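# Drape a patch cord over two cable-manager fingers

## Task

Lay the patch cord across both cable-manager fingers so it sits behind their tips, with no stretch of cord hanging more than a little lower than its plugs. The cord must stay there by itself, without the robot supporting it, and must be still when the result is checked. At no moment may the cord be driven into the solid body of a manager finger, a plug boot or the switch face. Afterwards, open the grippers and pull them away.

## Robot and tools

Robot and frame. There are two arms, left_arm and right_arm. All printed poses share one world frame: the origin lies on the table surface midway between the arms, +x points out across the table, +z points up, and left_arm sits toward +y. The arm names do not match the left or right side of any picture. Each gripper has its own axes: the fingers extend along gripper +z and close along gripper y. The reported end_effector_position is the spot between the finger pads, roughly 1 cm short of the fingertips. Printed positions may be slightly wrong, especially when an arm is stretched far.

The 14-number row. Every motion command uses one row of 14 numbers, each in [-1, 1], even when only one arm should move. The first seven belong to left_arm: dx, dy, dz, rx, ry, rz, opening. The next seven are the same for right_arm. dx to rz are an offset, not a pose. They are expressed in that gripper's own axes and measured from the gripper's pose when the action started. A value of 1.0 equals 0.6 m of travel or 180 degrees of turn, and rx, ry, rz form a single rotation vector. Opening is absolute: +1 means fully open (0.094 m) and -1 means shut.

execute_actions(actions). actions is a list of up to 15 tables. Each table holds up to 15 rows, and each row runs for one control step of 1/30 s. If a table has fewer than 15 rows, its final row repeats until 15 steps have passed. All rows of a table are offsets from that action's start pose; they do not add up from row to row. For the first action in a call, the start pose is the last pose reported in this scene. An empty list simply returns the current state and images. On every step the commanded pose is clipped to stay within 70 mm and 16 degrees of the measured pose. When an action ends, the arm continues only to its last clipped pose, so a large offset needs further actions to finish.

move(target, speed, blocking). target is one 14-number row as above. Its offsets count from the pose shown in this scene's latest result. Each gripper travels in a straight line toward its goal, and both arms arrive together after 0.5 to 10 s; longer paths are cut off at 10 s. speed is the top speed in m/s, from 0.002 to 0.5, default 0.25, and turning may reach twice that value in rad/s. Paths do not steer around objects or the other arm, and grippers can lag, wander or overshoot the speed near full reach. The opening is sent when the move begins. Faster moves strike harder, and aiming deeper past a contact presses harder. With blocking=false the call returns after 0.5 s while the arm keeps going. Until the move is shown as ended, further moves and actions are refused, so use wait or stop first. The "move:" line reports the ending: done, off_target, moving, held or fault. If only one arm is named, the other finished normally. limits=paced means a pose was clipped. limits=held means some steps were blocked, after which the arm may surge faster than speed. The result also gives each gripper's remaining distance to its goal.

wait(seconds) lets the scene run for 0 to 10 s while the arms keep their last command. A running move continues during it, and the wait returns early when that move finishes. stop() brakes a running move; the arm needs some distance to halt, and the fingers are not stopped. zoom_image(camera, region) enlarges part of a camera's latest image. region is [x0, y0, x1, y1] in pixels with (0, 0) at top-left, at most 504 by 504. finished_scene(scene) takes the integer scene number and closes that scene for good, so call it only once the cord rests on its own and the grippers are clear.

Cameras. The cameras are cam_head_left, cam_head_right, cam_high and cam_low, each 672x504, and images come in that order. Calibration data are provided but may be slightly off.

Reading results. The state line lists each arm's position in metres and its orientation as a wxyz quaternion. "Hand target" lines show where each gripper is currently being driven. A "pose unreachable" line means the clearance check altered or blocked that arm's command. grip_measured uses the same scale as the opening you send, and the last Joint positions value gives the opening in metres. Readings may be off by about 1 mm. Joint torques include friction and offsets, so they hint at load only roughly. Results from actions include step readings, where HELD marks steps that were partly blocked for that arm. A FAULT line means the arm stopped. MOTOR HOT appears from 85 °C, and at 100 °C the arm goes limp and drops.

Practical advice. Arms tend to finish a centimetre or more low and can drift down further under zero offsets. To hold an arm in place, send a correcting offset back to its intended pose in the first call of a reply and zeros afterwards. For a firm grip, command about 0.03 less than grip_measured; a smaller margin grips more gently. The simulation keeps running while you think.

Things to avoid. Never push the cord into the manager fingers, plug boots or switch face. Avoid fast or deep contact, arm-to-arm collisions, dropping the cord, and knocking anything off the table. Objects may occasionally be nudged by a disturbance. Before finishing, release the cord, back the grippers away and confirm that the cord has stopped moving.

Each tool is called as name(argument=value, ...) on one line, values as JSON.

## Session

execute_actions(actions=[])

Scene clock: 0.00 s.
left_arm: end_effector_position=(+0.4737, +0.6157, +0.3099) grip_measured=+1.000 end_effector_quat_wxyz=(+0.691, -0.223, +0.686, +0.041) | right_arm: end_effector_position=(+0.2846, +0.1260, +0.1720) grip_measured=+1.000 end_effector_quat_wxyz=(+0.269, +0.421, +0.628, +0.597)
Joint positions: left_arm=[ 0.571  1.302  0.771  0.488  0.136 -0.25   0.094] | right_arm=[1.455 1.535 0.631 0.707 0.748 1.873 0.094]
Joint velocities: left_arm=[-0.005 -0.005  0.017 -0.002 -0.022  0.007  0.   ] | right_arm=[ 0.005 -0.005 -0.002 -0.017 -0.022 -0.037  0.   ]
Joint torques (N m, as the arm reports them, + toward a larger angle): no reading
Hand target (left_arm): +0.478, +0.618, +0.320; +0.698, -0.221, +0.680, +0.042
Hand target (right_arm): +0.286, +0.133, +0.185; +0.265, +0.423, +0.617, +0.608

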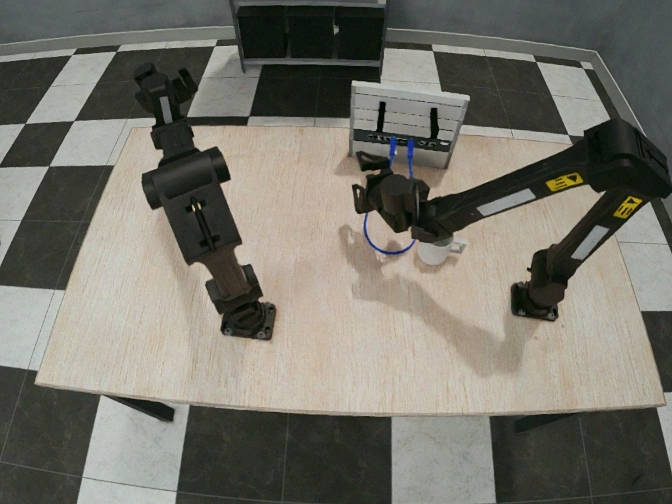

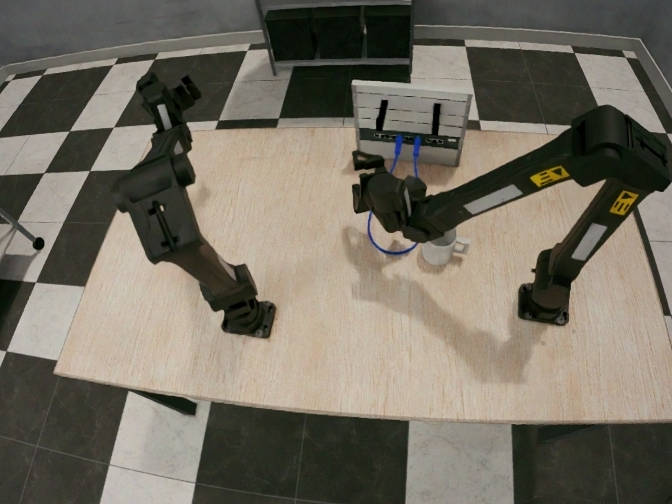

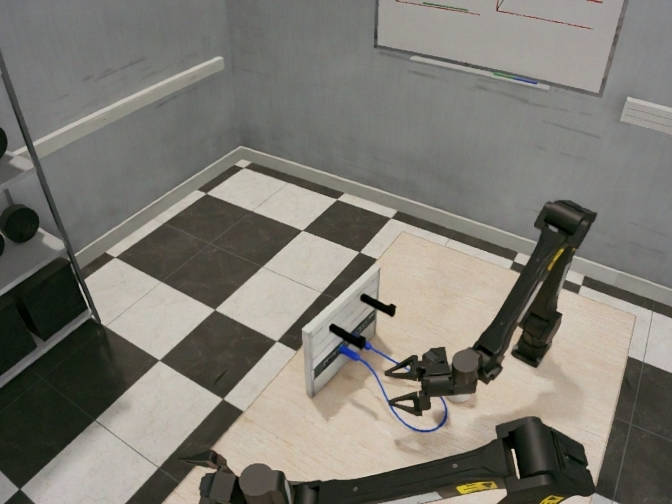

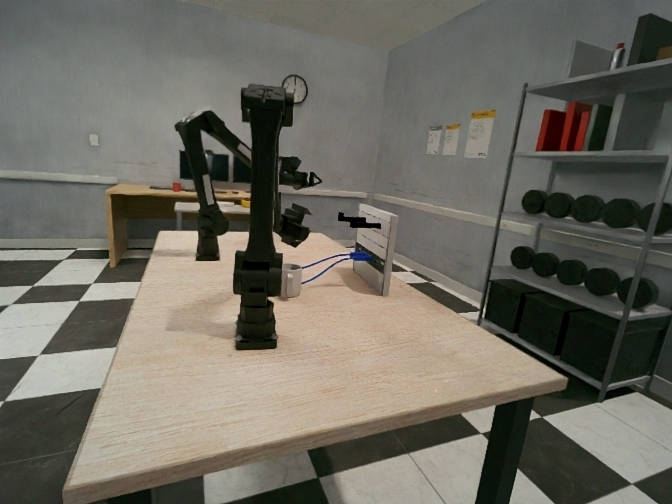

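move(target=[0,0,0,0,0,0,1,0.024,0.1,-0.125,0,0,-0.62,0], speed=0.5)

Scene clock: 14.43 s.
left_arm: end_effector_position=(+0.4737, +0.6157, +0.3099) grip_measured=+1.000 end_effector_quat_wxyz=(+0.691, -0.223, +0.686, +0.041) | right_arm: end_effector_position=(+0.2301, +0.0974, +0.2386) grip_measured=+0.002 end_effector_quat_wxyz=(+0.641, -0.279, +0.707, +0.111)
Joint positions: left_arm=[ 0.571  1.302  0.771  0.488  0.136 -0.25   0.094] | right_arm=[ 1.588  1.258  0.617  0.395  0.886 -0.013  0.047]
Joint velocities: left_arm=[ 0.005 -0.005 -0.002  0.007 -0.037 -0.022  0.   ] | right_arm=[-0.005 -0.005  0.007  0.002  0.007 -0.081  0.001]
Joint torques (N m, as the arm reports them, + toward a larger angle): left_arm=[  0.1  -11.44   9.95   2.36  -0.08   0.05] | right_arm=[  0.04 -10.25   8.6    2.69   0.21  -0.11]
Hand target (left_arm): +0.474, +0.616, +0.310; +0.691, -0.223, +0.686, +0.041
Hand target (right_arm): +0.226, +0.097, +0.243; +0.644, -0.282, +0.702, +0.113
Off the commanded pose (left_arm): 0.000 m, 0 deg.
Off the commanded pose (right_arm): 0.006 m, 1 deg.
move: done

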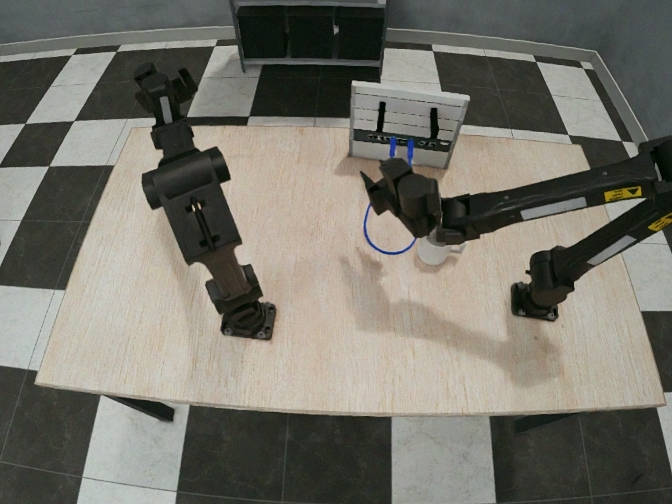

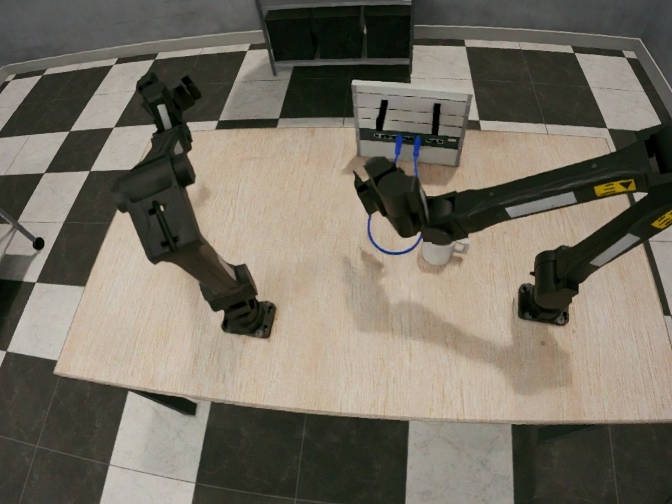

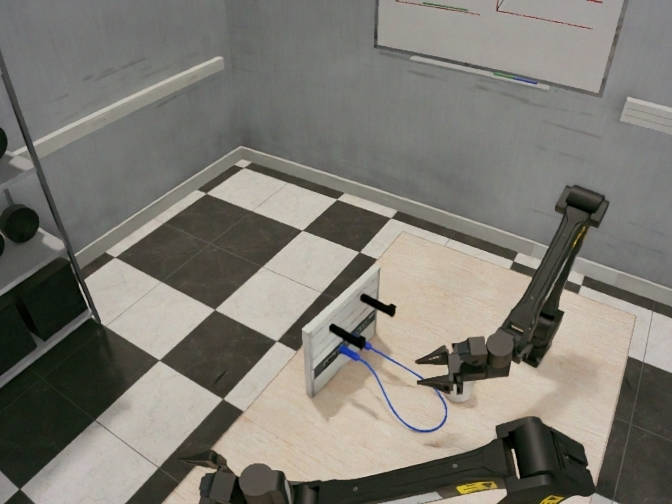

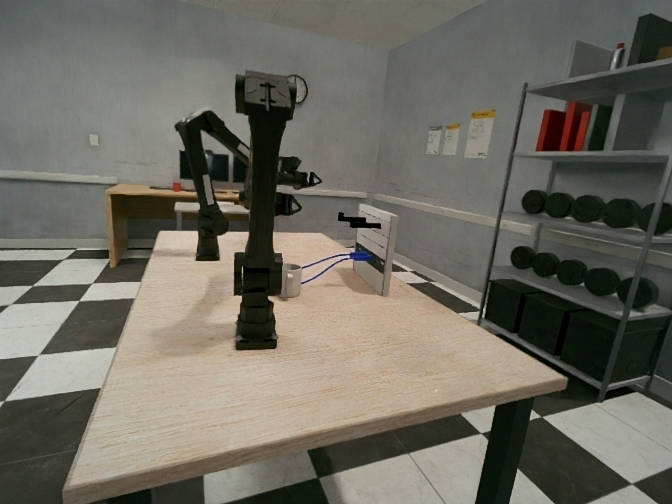

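move(target=[0,0,0,0,0,0,1,0.289,0.042,-0.094,-0.248,0.386,-0.192,0], speed=0.4)

zoom_image(camera="cam_head_left", region=[320, 130, 500, 290])

zoom_image(camera="cam_high", region=[360, 320, 520, 460])

Scene clock: 33.93 s.
left_arm: end_effector_position=(+0.4737, +0.6157, +0.3099) grip_measured=+1.000 end_effector_quat_wxyz=(+0.691, -0.223, +0.686, +0.041) | right_arm: end_effector_position=(+0.1557, +0.0254, +0.0573) grip_measured=+0.002 end_effector_quat_wxyz=(+0.020, +0.665, -0.747, +0.013)
Joint positions: left_arm=[ 0.571  1.302  0.771  0.488  0.136 -0.25   0.094] | right_arm=[ 1.408  1.522  0.942 -1.039  0.002 -0.187  0.047]
Joint velocities: left_arm=[-0.015 -0.024  0.017 -0.007  0.051 -0.037  0.   ] | right_arm=[-0.015 -0.015  0.012  0.002  0.007 -0.007 -0.   ]
Joint torques (N m, as the arm reports them, + toward a larger angle): left_arm=[  0.09 -11.47   9.93   2.39  -0.08   0.04] | right_arm=[ -1.18 -13.33  12.2    0.24  -0.12  -0.12]
Hand target (left_arm): +0.474, +0.616, +0.310; +0.691, -0.223, +0.686, +0.041
Hand target (right_arm): +0.164, +0.043, +0.074; -0.002, -0.668, +0.744, -0.000
Off the commanded pose (left_arm): 0.000 m, 0 deg.
Off the commanded pose (right_arm): 0.028 m, 3 deg.
move: off_target (right_arm)

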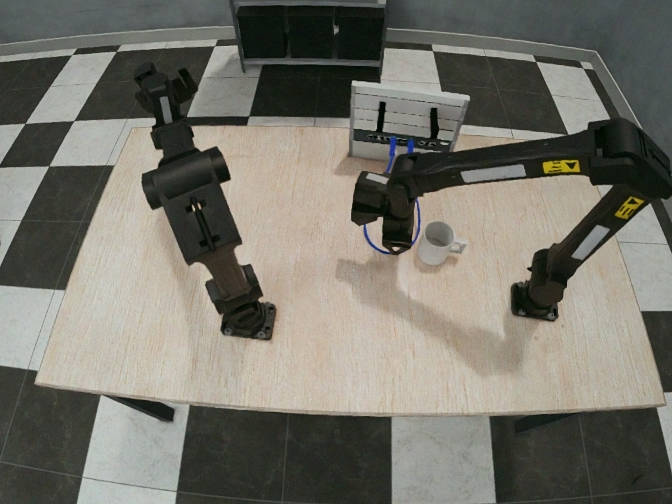

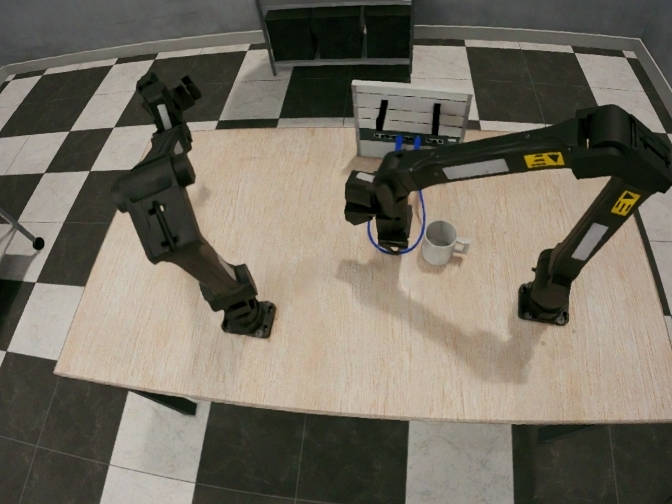

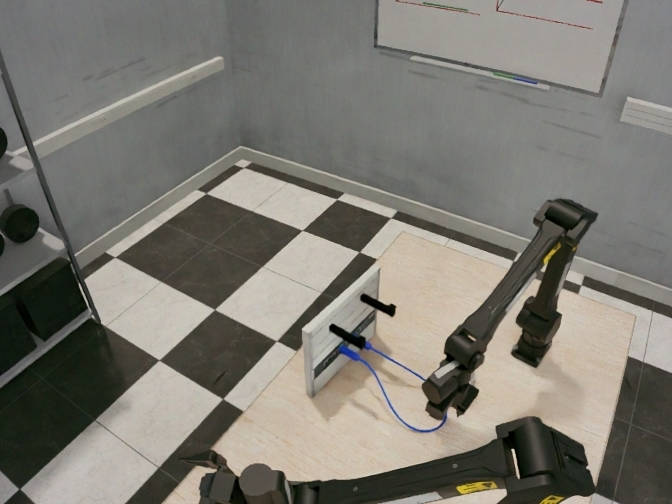

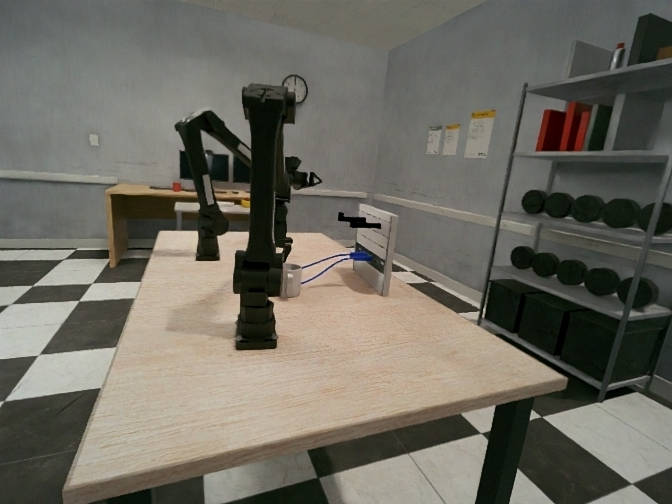

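Region (320, 130, 500, 290) of cam_head_left's 672x504 image, scaled by 2.800, with more detail than that image has.

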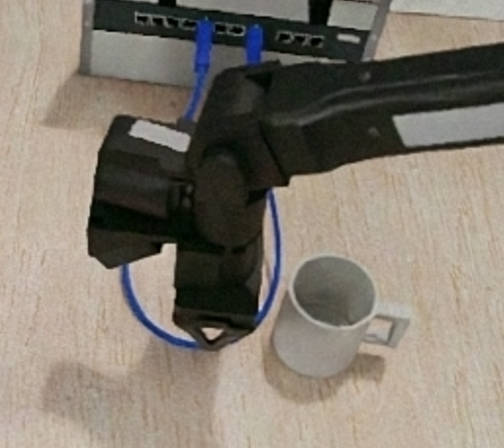

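Region (360, 320, 520, 460) of cam_high's 672x504 image, scaled by 3.150, with more detail than that image has; it fills the top 441 rows of this view, and the rest is white.

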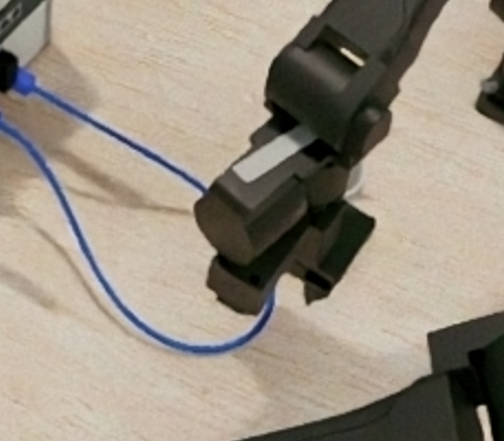

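move(target=[0,0,0,0,0,0,1,-0.035,0,0.066,0.004,-0.015,0,0], speed=0.07)

Scene clock: 41.37 s.
left_arm: end_effector_position=(+0.4737, +0.6157, +0.3099) grip_measured=+1.000 end_effector_quat_wxyz=(+0.691, -0.223, +0.686, +0.041) | right_arm: end_effector_position=(+0.1605, +0.0408, +0.0177) grip_measured=+0.002 end_effector_quat_wxyz=(+0.002, +0.666, -0.746, +0.003)
Joint positions: left_arm=[ 0.571  1.302  0.771  0.488  0.136 -0.25   0.094] | right_arm=[ 1.408  1.604  0.914 -0.888  0.002 -0.189  0.047]
Joint velocities: left_arm=[-0.034  0.005 -0.012  0.002  0.066 -0.066  0.   ] | right_arm=[-0.005  0.005 -0.002 -0.012 -0.037 -0.007  0.   ]
Joint torques (N m, as the arm reports them, + toward a larger angle): left_arm=[  0.08 -11.47   9.95   2.38  -0.08   0.04] | right_arm=[  0.16 -13.35   7.2    1.23   0.13   0.11]
Hand target (left_arm): +0.474, +0.616, +0.310; +0.691, -0.223, +0.686, +0.041
Hand target (right_arm): +0.158, +0.044, +0.017; +0.001, -0.665, +0.747, -0.002
Off the commanded pose (left_arm): 0.000 m, 0 deg.
Off the commanded pose (right_arm): 0.005 m, 1 deg.
move: done

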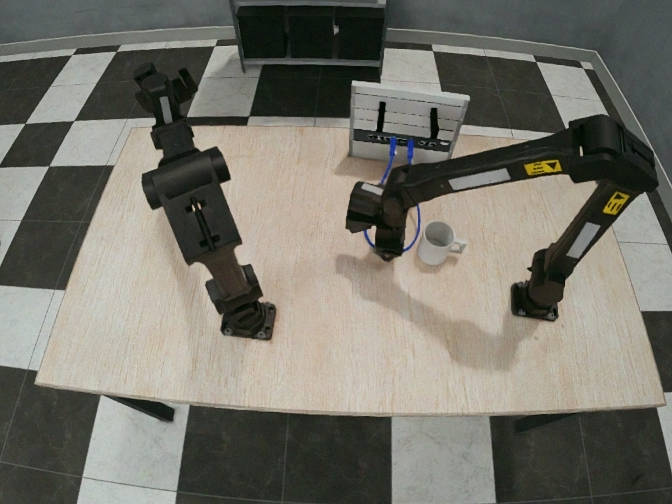

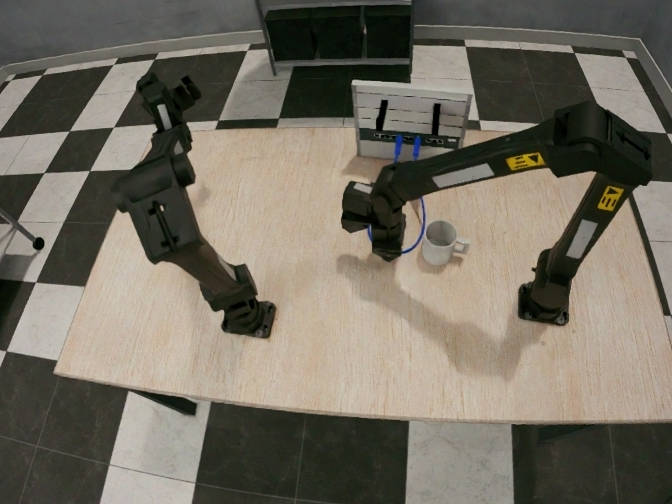

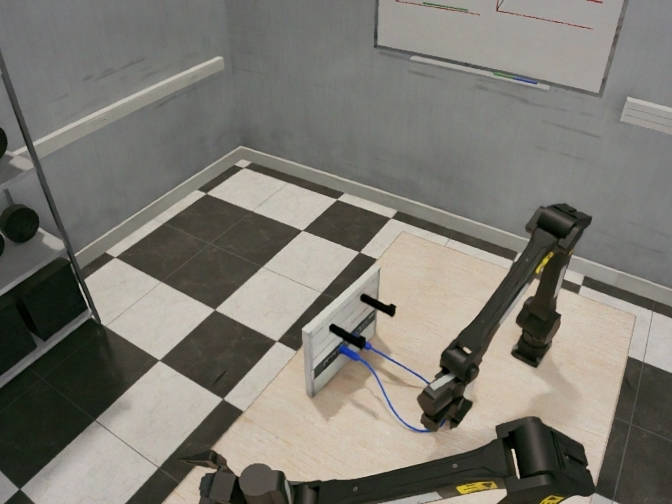

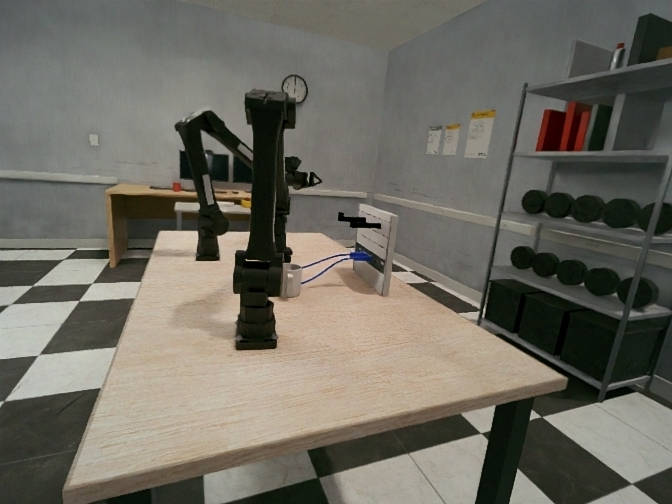

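execute_actions(actions=[[[0,0,0,0,0,0,1,0.01,0,0.015,0,0,0,-0.3]],[[0,0,0,0,0,0,1,0,0,0,0,0,0,-0.8]],[[0,0,0,0,0,0,1,0,0,0,0,0,0,-0.965]]])

move(target=[0,0,0,0,0,0,1,-0.02,-0.07,-0.28,0,0,0,-0.965], speed=0.15)

Scene clock: 48.90 s.
left_arm: end_effector_position=(+0.4737, +0.6157, +0.3099) grip_measured=+1.000 end_effector_quat_wxyz=(+0.691, -0.223, +0.686, +0.041) | right_arm: end_effector_position=(+0.1578, +0.0321, +0.0094) grip_measured=-0.936 end_effector_quat_wxyz=(+0.006, +0.666, -0.746, +0.005)
Joint positions: left_arm=[ 0.571  1.302  0.771  0.488  0.136 -0.25   0.094] | right_arm=[ 1.408  1.605  0.886 -0.868  0.002 -0.189  0.003]
Joint velocities: left_arm=[-0.005 -0.015 -0.017  0.017 -0.022  0.022  0.   ] | right_arm=[ 0.005 -0.015  0.012  0.007 -0.066 -0.037 -0.   ]
Joint torques (N m, as the arm reports them, + toward a larger angle): left_arm=[  0.13 -11.41   9.93   2.37  -0.08   0.05] | right_arm=[ -0.59 -13.26   7.06   0.71   0.01   0.  ]
Hand target (left_arm): +0.474, +0.616, +0.310; +0.691, -0.223, +0.686, +0.041
Hand target (right_arm): +0.158, +0.032, +0.009; -0.006, -0.666, +0.746, -0.005
Off the commanded pose (left_arm): 0.000 m, 0 deg.
Off the commanded pose (right_arm): 0.000 m, 0 deg.
Step readings (end_effector_position; steps 1 to 15: 1st action; 16 to 30: 2nd action; 31 to 45: 3rd action):
0: left_arm (+0.4737, +0.6157, +0.3099) | right_arm (+0.1605, +0.0408, +0.0177)
1: left_arm (+0.4737, +0.6157, +0.3099) | right_arm (+0.1605, +0.0406, +0.0170)
2: left_arm (+0.4737, +0.6157, +0.3099) | right_arm (+0.1603, +0.0400, +0.0155)
4: left_arm (+0.4737, +0.6157, +0.3099) | right_arm (+0.1591, +0.0360, +0.0120)
8: left_arm (+0.4737, +0.6157, +0.3099) | right_arm (+0.1577, +0.0317, +0.0094)
15: left_arm (+0.4737, +0.6157, +0.3099) | right_arm (+0.1578, +0.0321, +0.0094)
16: left_arm (+0.4737, +0.6157, +0.3099) | right_arm (+0.1578, +0.0321, +0.0094)
17: left_arm (+0.4737, +0.6157, +0.3099) | right_arm (+0.1578, +0.0321, +0.0094)
19: left_arm (+0.4737, +0.6157, +0.3099) | right_arm (+0.1578, +0.0321, +0.0094)
23: left_arm (+0.4737, +0.6157, +0.3099) | right_arm (+0.1578, +0.0321, +0.0094)
30: left_arm (+0.4737, +0.6157, +0.3099) | right_arm (+0.1578, +0.0321, +0.0094)
31: left_arm (+0.4737, +0.6157, +0.3099) | right_arm (+0.1578, +0.0321, +0.0094)
32: left_arm (+0.4737, +0.6157, +0.3099) | right_arm (+0.1578, +0.0321, +0.0094)
34: left_arm (+0.4737, +0.6157, +0.3099) | right_arm (+0.1578, +0.0321, +0.0094)
38: left_arm (+0.4737, +0.6157, +0.3099) | right_arm (+0.1578, +0.0321, +0.0094)
45: end_effector_position above

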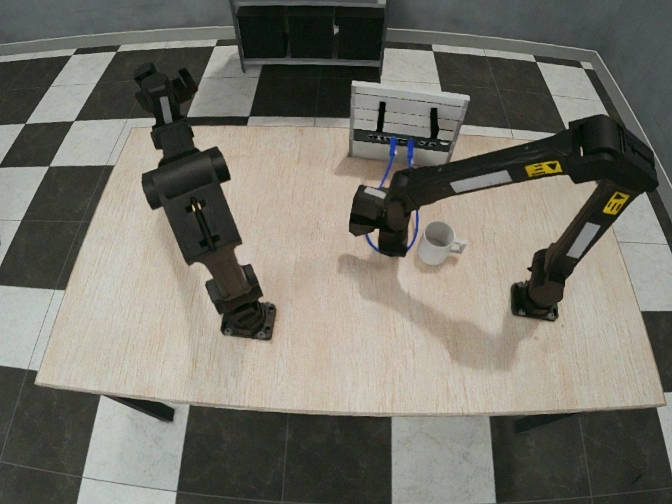

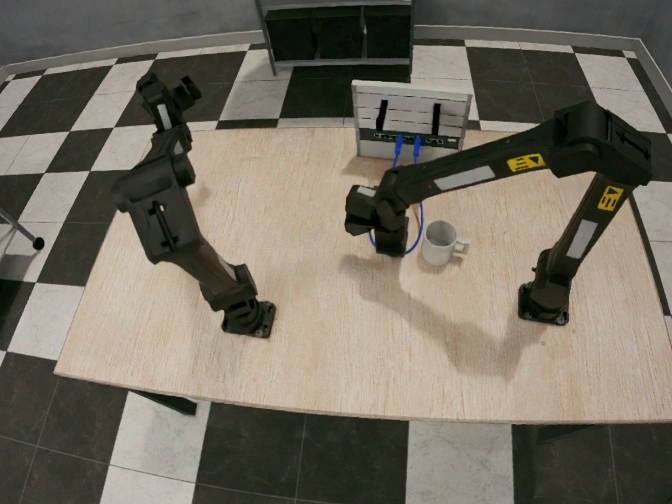

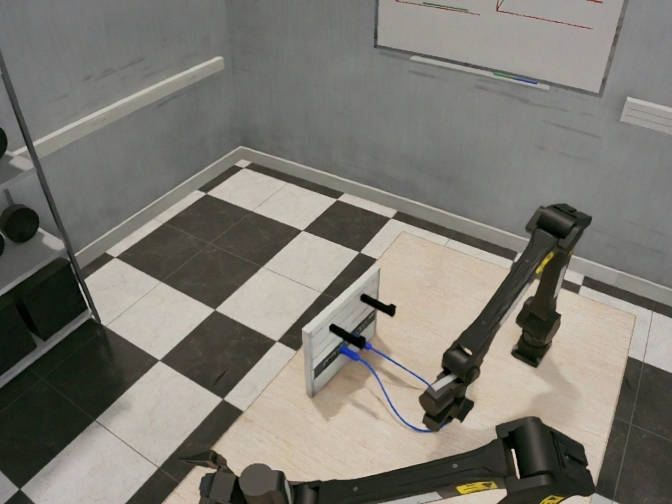

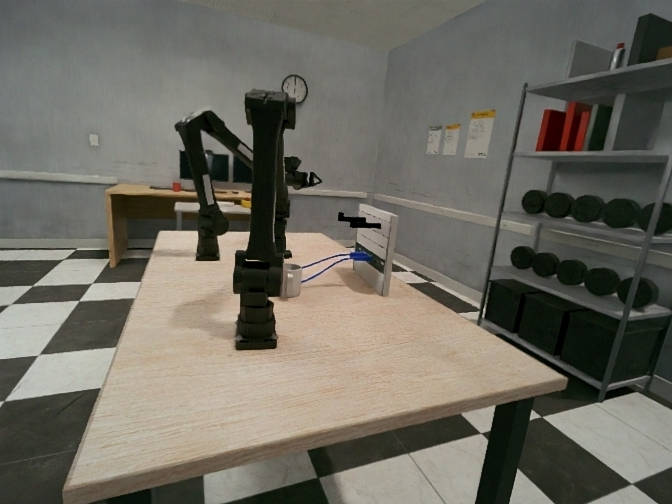

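Scene clock: 50.47 s.
left_arm: end_effector_position=(+0.4737, +0.6157, +0.3099) grip_measured=+1.000 end_effector_quat_wxyz=(+0.691, -0.223, +0.686, +0.041) | right_arm: end_effector_position=(+0.1909, +0.0331, +0.1569) grip_measured=-0.936 end_effector_quat_wxyz=(+0.027, +0.663, -0.748, +0.015)
Joint positions: left_arm=[ 0.571  1.302  0.771  0.488  0.136 -0.25   0.094] | right_arm=[ 1.33   1.462  1.164 -1.334  0.002 -0.261  0.003]
Joint velocities: left_arm=[ 0.005  0.005 -0.002 -0.007 -0.007 -0.007  0.   ] | right_arm=[ 0.005  0.015  0.002  0.002 -0.022  0.007 -0.   ]
Joint torques (N m, as the arm reports them, + toward a larger angle): left_arm=[  0.06 -11.5    9.94   2.38  -0.08   0.05] | right_arm=[ -1.18 -13.87  13.34   0.22   0.09  -0.13]
Hand target (left_arm): +0.474, +0.616, +0.310; +0.691, -0.223, +0.686, +0.041
Hand target (right_arm): +0.200, +0.045, +0.177; -0.006, -0.666, +0.746, -0.005
Off the commanded pose (left_arm): 0.000 m, 0 deg.
Off the commanded pose (right_arm): 0.024 m, 3 deg.
move: off_target (right_arm)

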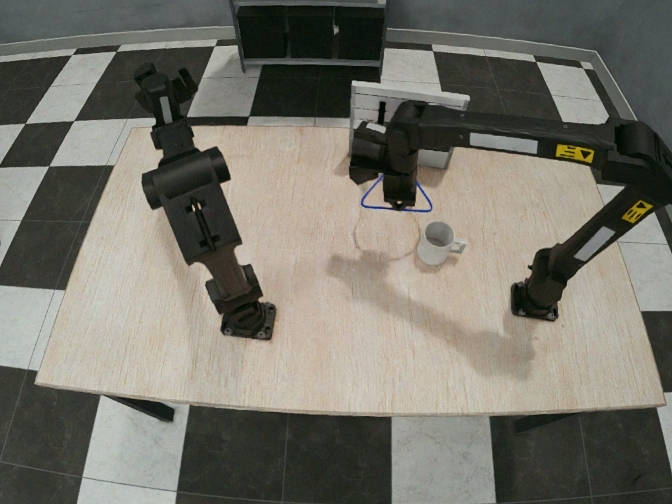

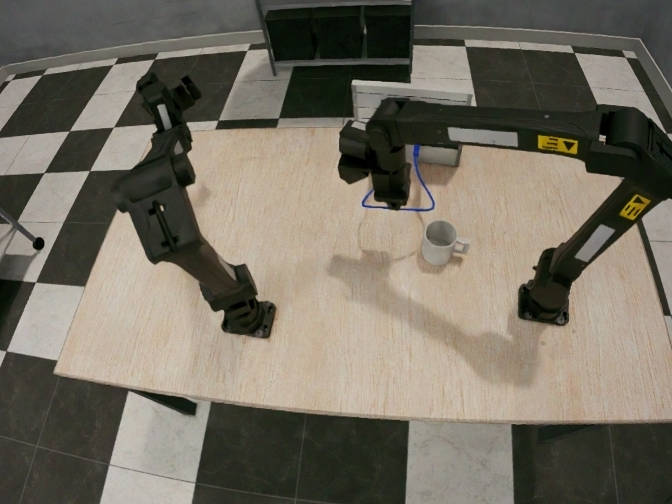

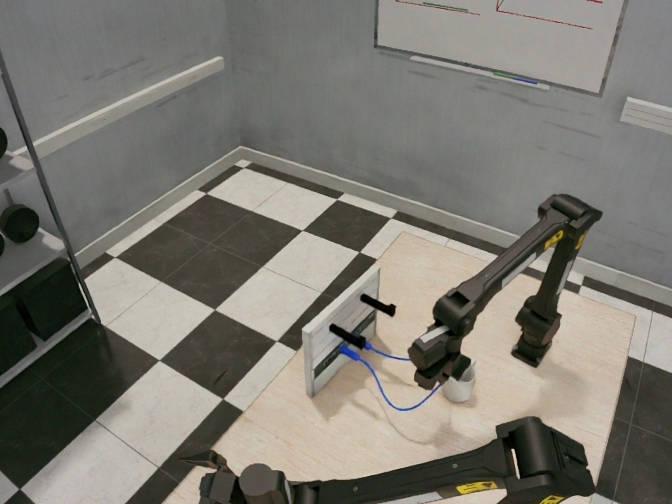

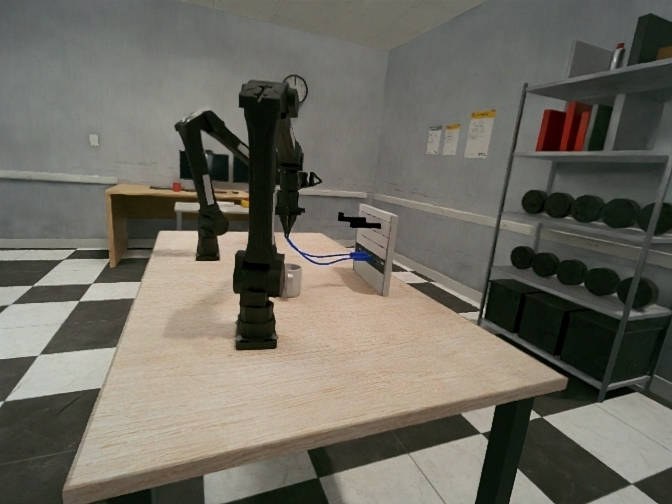

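move(target=[0,0,0,0,0,0,1,-0.065,-0.288,-0.263,0.012,-0.035,0,-0.965], speed=0.15)

zoom_image(camera="cam_low", region=[270, 150, 430, 300])

zoom_image(camera="cam_head_left", region=[320, 40, 500, 200])

Scene clock: 59.40 s.
left_arm: end_effector_position=(+0.4737, +0.6157, +0.3099) grip_measured=+1.000 end_effector_quat_wxyz=(+0.691, -0.223, +0.686, +0.041) | right_arm: end_effector_position=(+0.3622, +0.0576, +0.2930) grip_measured=-0.936 end_effector_quat_wxyz=(-0.009, +0.659, -0.752, -0.005)
Joint positions: left_arm=[ 0.571  1.302  0.771  0.488  0.136 -0.25   0.094] | right_arm=[ 1.027  1.659  1.756 -1.648 -0.006 -0.553  0.003]
Joint velocities: left_arm=[ 0.005 -0.005  0.012 -0.002  0.037  0.007  0.   ] | right_arm=[-0.015 -0.005 -0.002 -0.002 -0.051 -0.007 -0.001]
Joint torques (N m, as the arm reports them, + toward a larger angle): left_arm=[  0.11 -11.43   9.93   2.36  -0.08   0.05] | right_arm=[ -0.71 -16.56  14.55   0.45  -0.1   -0.13]
Hand target (left_arm): +0.474, +0.616, +0.310; +0.691, -0.223, +0.686, +0.041
Hand target (right_arm): +0.370, +0.064, +0.311; +0.029, -0.664, +0.747, +0.009
Off the commanded pose (left_arm): 0.000 m, 0 deg.
Off the commanded pose (right_arm): 0.019 m, 2 deg.
move: off_target (right_arm)

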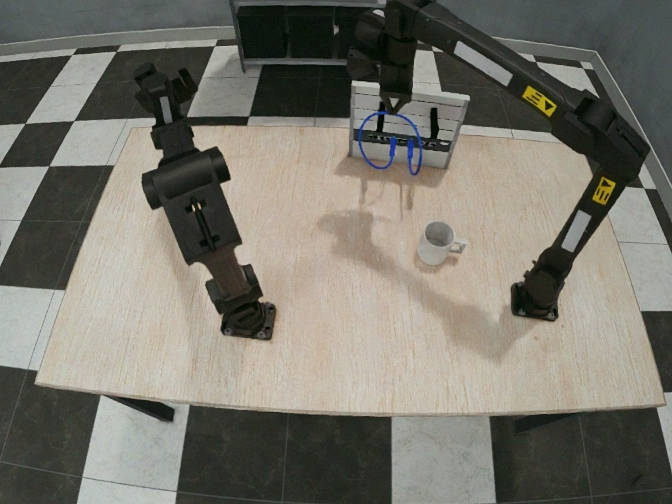

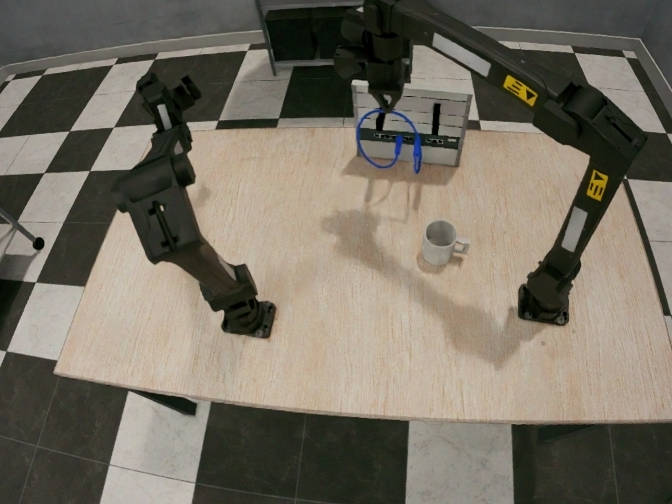

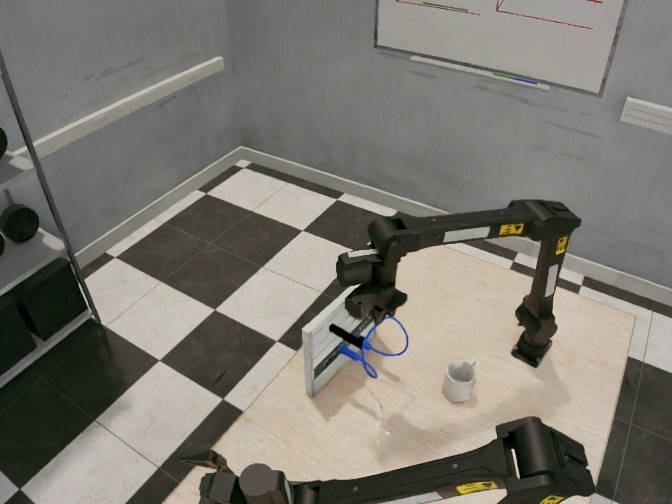

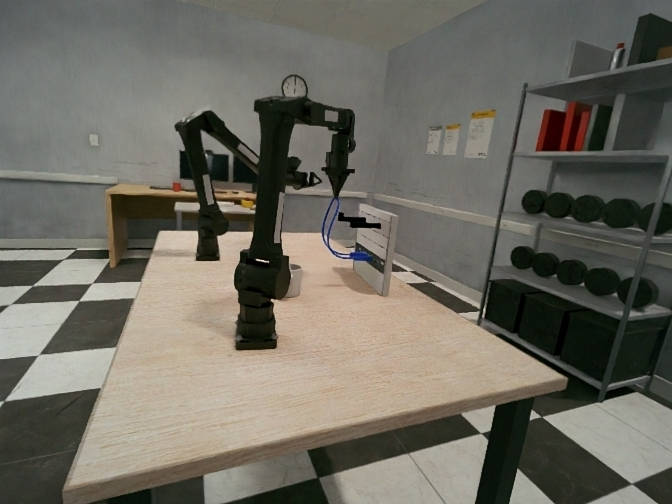

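Region (270, 150, 430, 300) of cam_low's 672x504 image, scaled by 3.150, with more detail than that image has; it fills the top 472 rows of this view, and the rest is white.

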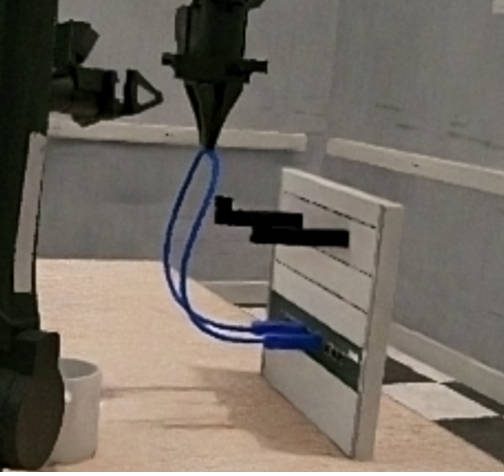

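Region (320, 40, 500, 200) of cam_head_left's 672x504 image, scaled by 2.800, with more detail than that image has.

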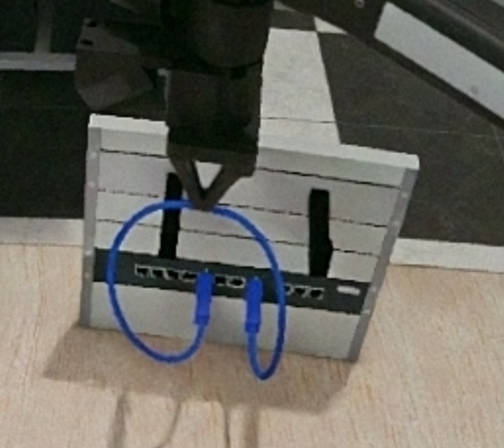

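move(target=[0,0,0,0,0,0,1,0.01,-0.157,0.008,0.005,-0.008,0.14,-0.965], speed=0.12)

zoom_image(camera="cam_low", region=[270, 150, 430, 300])

zoom_image(camera="cam_head_left", region=[320, 40, 500, 200])

zoom_image(camera="cam_high", region=[280, 220, 500, 420])

Scene clock: 69.50 s.
left_arm: end_effector_position=(+0.4737, +0.6157, +0.3099) grip_measured=+1.000 end_effector_quat_wxyz=(+0.691, -0.223, +0.686, +0.041) | right_arm: end_effector_position=(+0.4429, +0.0332, +0.2701) grip_measured=-0.936 end_effector_quat_wxyz=(-0.002, -0.489, +0.872, +0.003)
Joint positions: left_arm=[ 0.571  1.302  0.771  0.488  0.136 -0.25   0.094] | right_arm=[ 0.884  1.775  1.85  -1.649 -0.006 -0.28   0.003]
Joint velocities: left_arm=[-0.015 -0.015 -0.012 -0.002 -0.037 -0.007  0.   ] | right_arm=[-0.015 -0.005 -0.007  0.002 -0.007  0.051  0.   ]
Joint torques (N m, as the arm reports them, + toward a larger angle): left_arm=[  0.06 -11.48   9.92   2.36  -0.09   0.05] | right_arm=[ -1.14 -18.85  14.87   0.81  -0.05   0.13]
Hand target (left_arm): +0.474, +0.616, +0.310; +0.691, -0.223, +0.686, +0.041
Hand target (right_arm): +0.455, +0.039, +0.289; +0.024, -0.479, +0.877, +0.010
Off the commanded pose (left_arm): 0.000 m, 0 deg.
Off the commanded pose (right_arm): 0.023 m, 3 deg.
move: off_target (right_arm)

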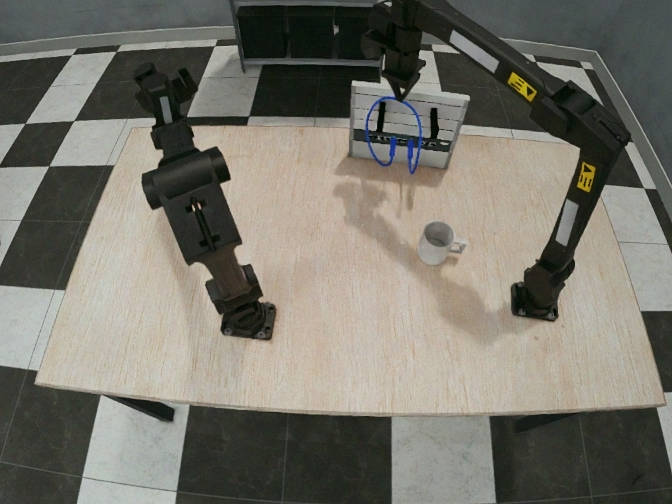

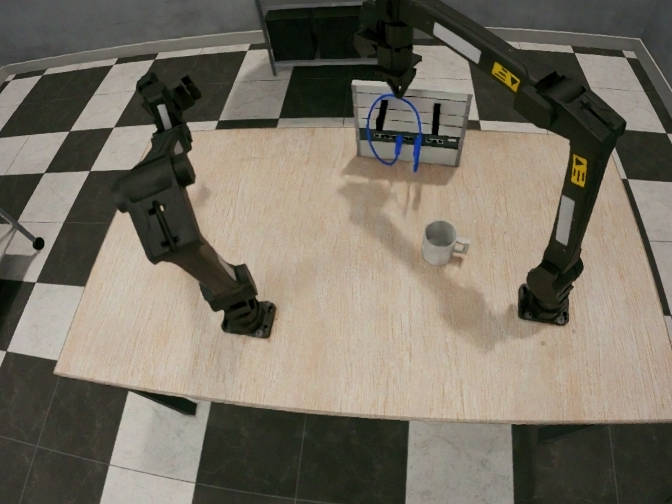

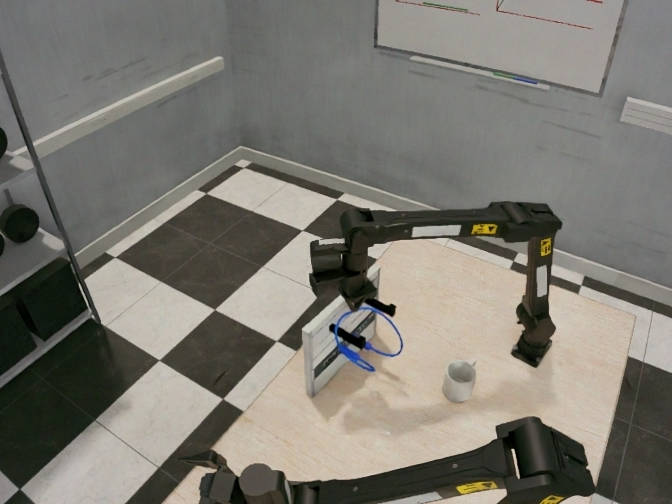

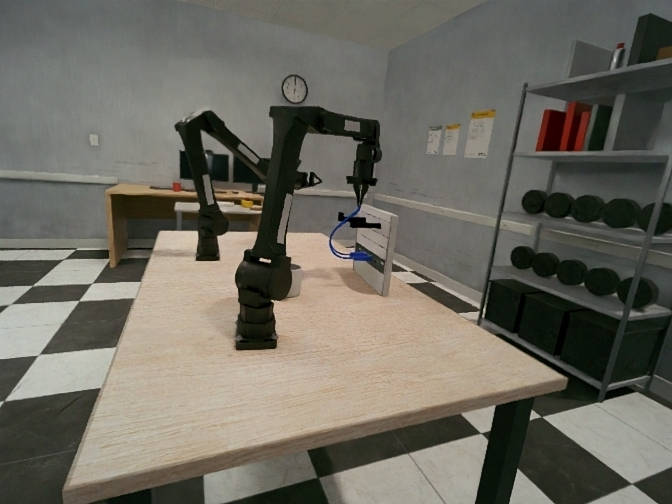

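Region (270, 150, 430, 300) of cam_low's 672x504 image, scaled by 3.150, with more detail than that image has; it fills the top 472 rows of this view, and the rest is white.

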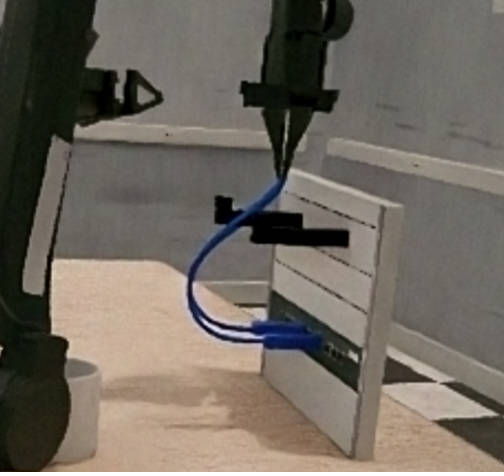

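Region (320, 40, 500, 200) of cam_head_left's 672x504 image, scaled by 2.800, with more detail than that image has.

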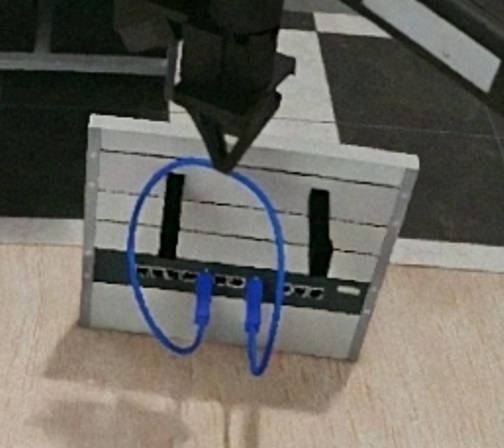

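Region (280, 220, 500, 420) of cam_high's 672x504 image, scaled by 2.291, with more detail than that image has; it fills the top 458 rows of this view, and the rest is white.

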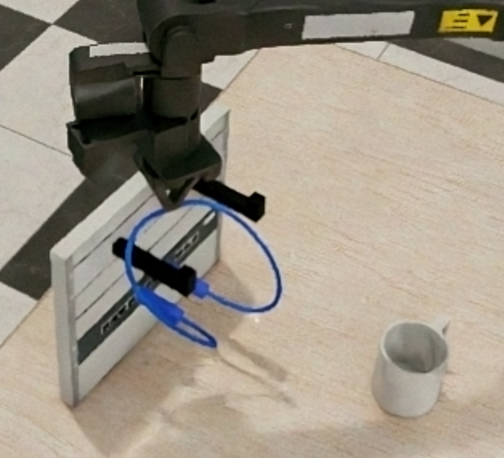

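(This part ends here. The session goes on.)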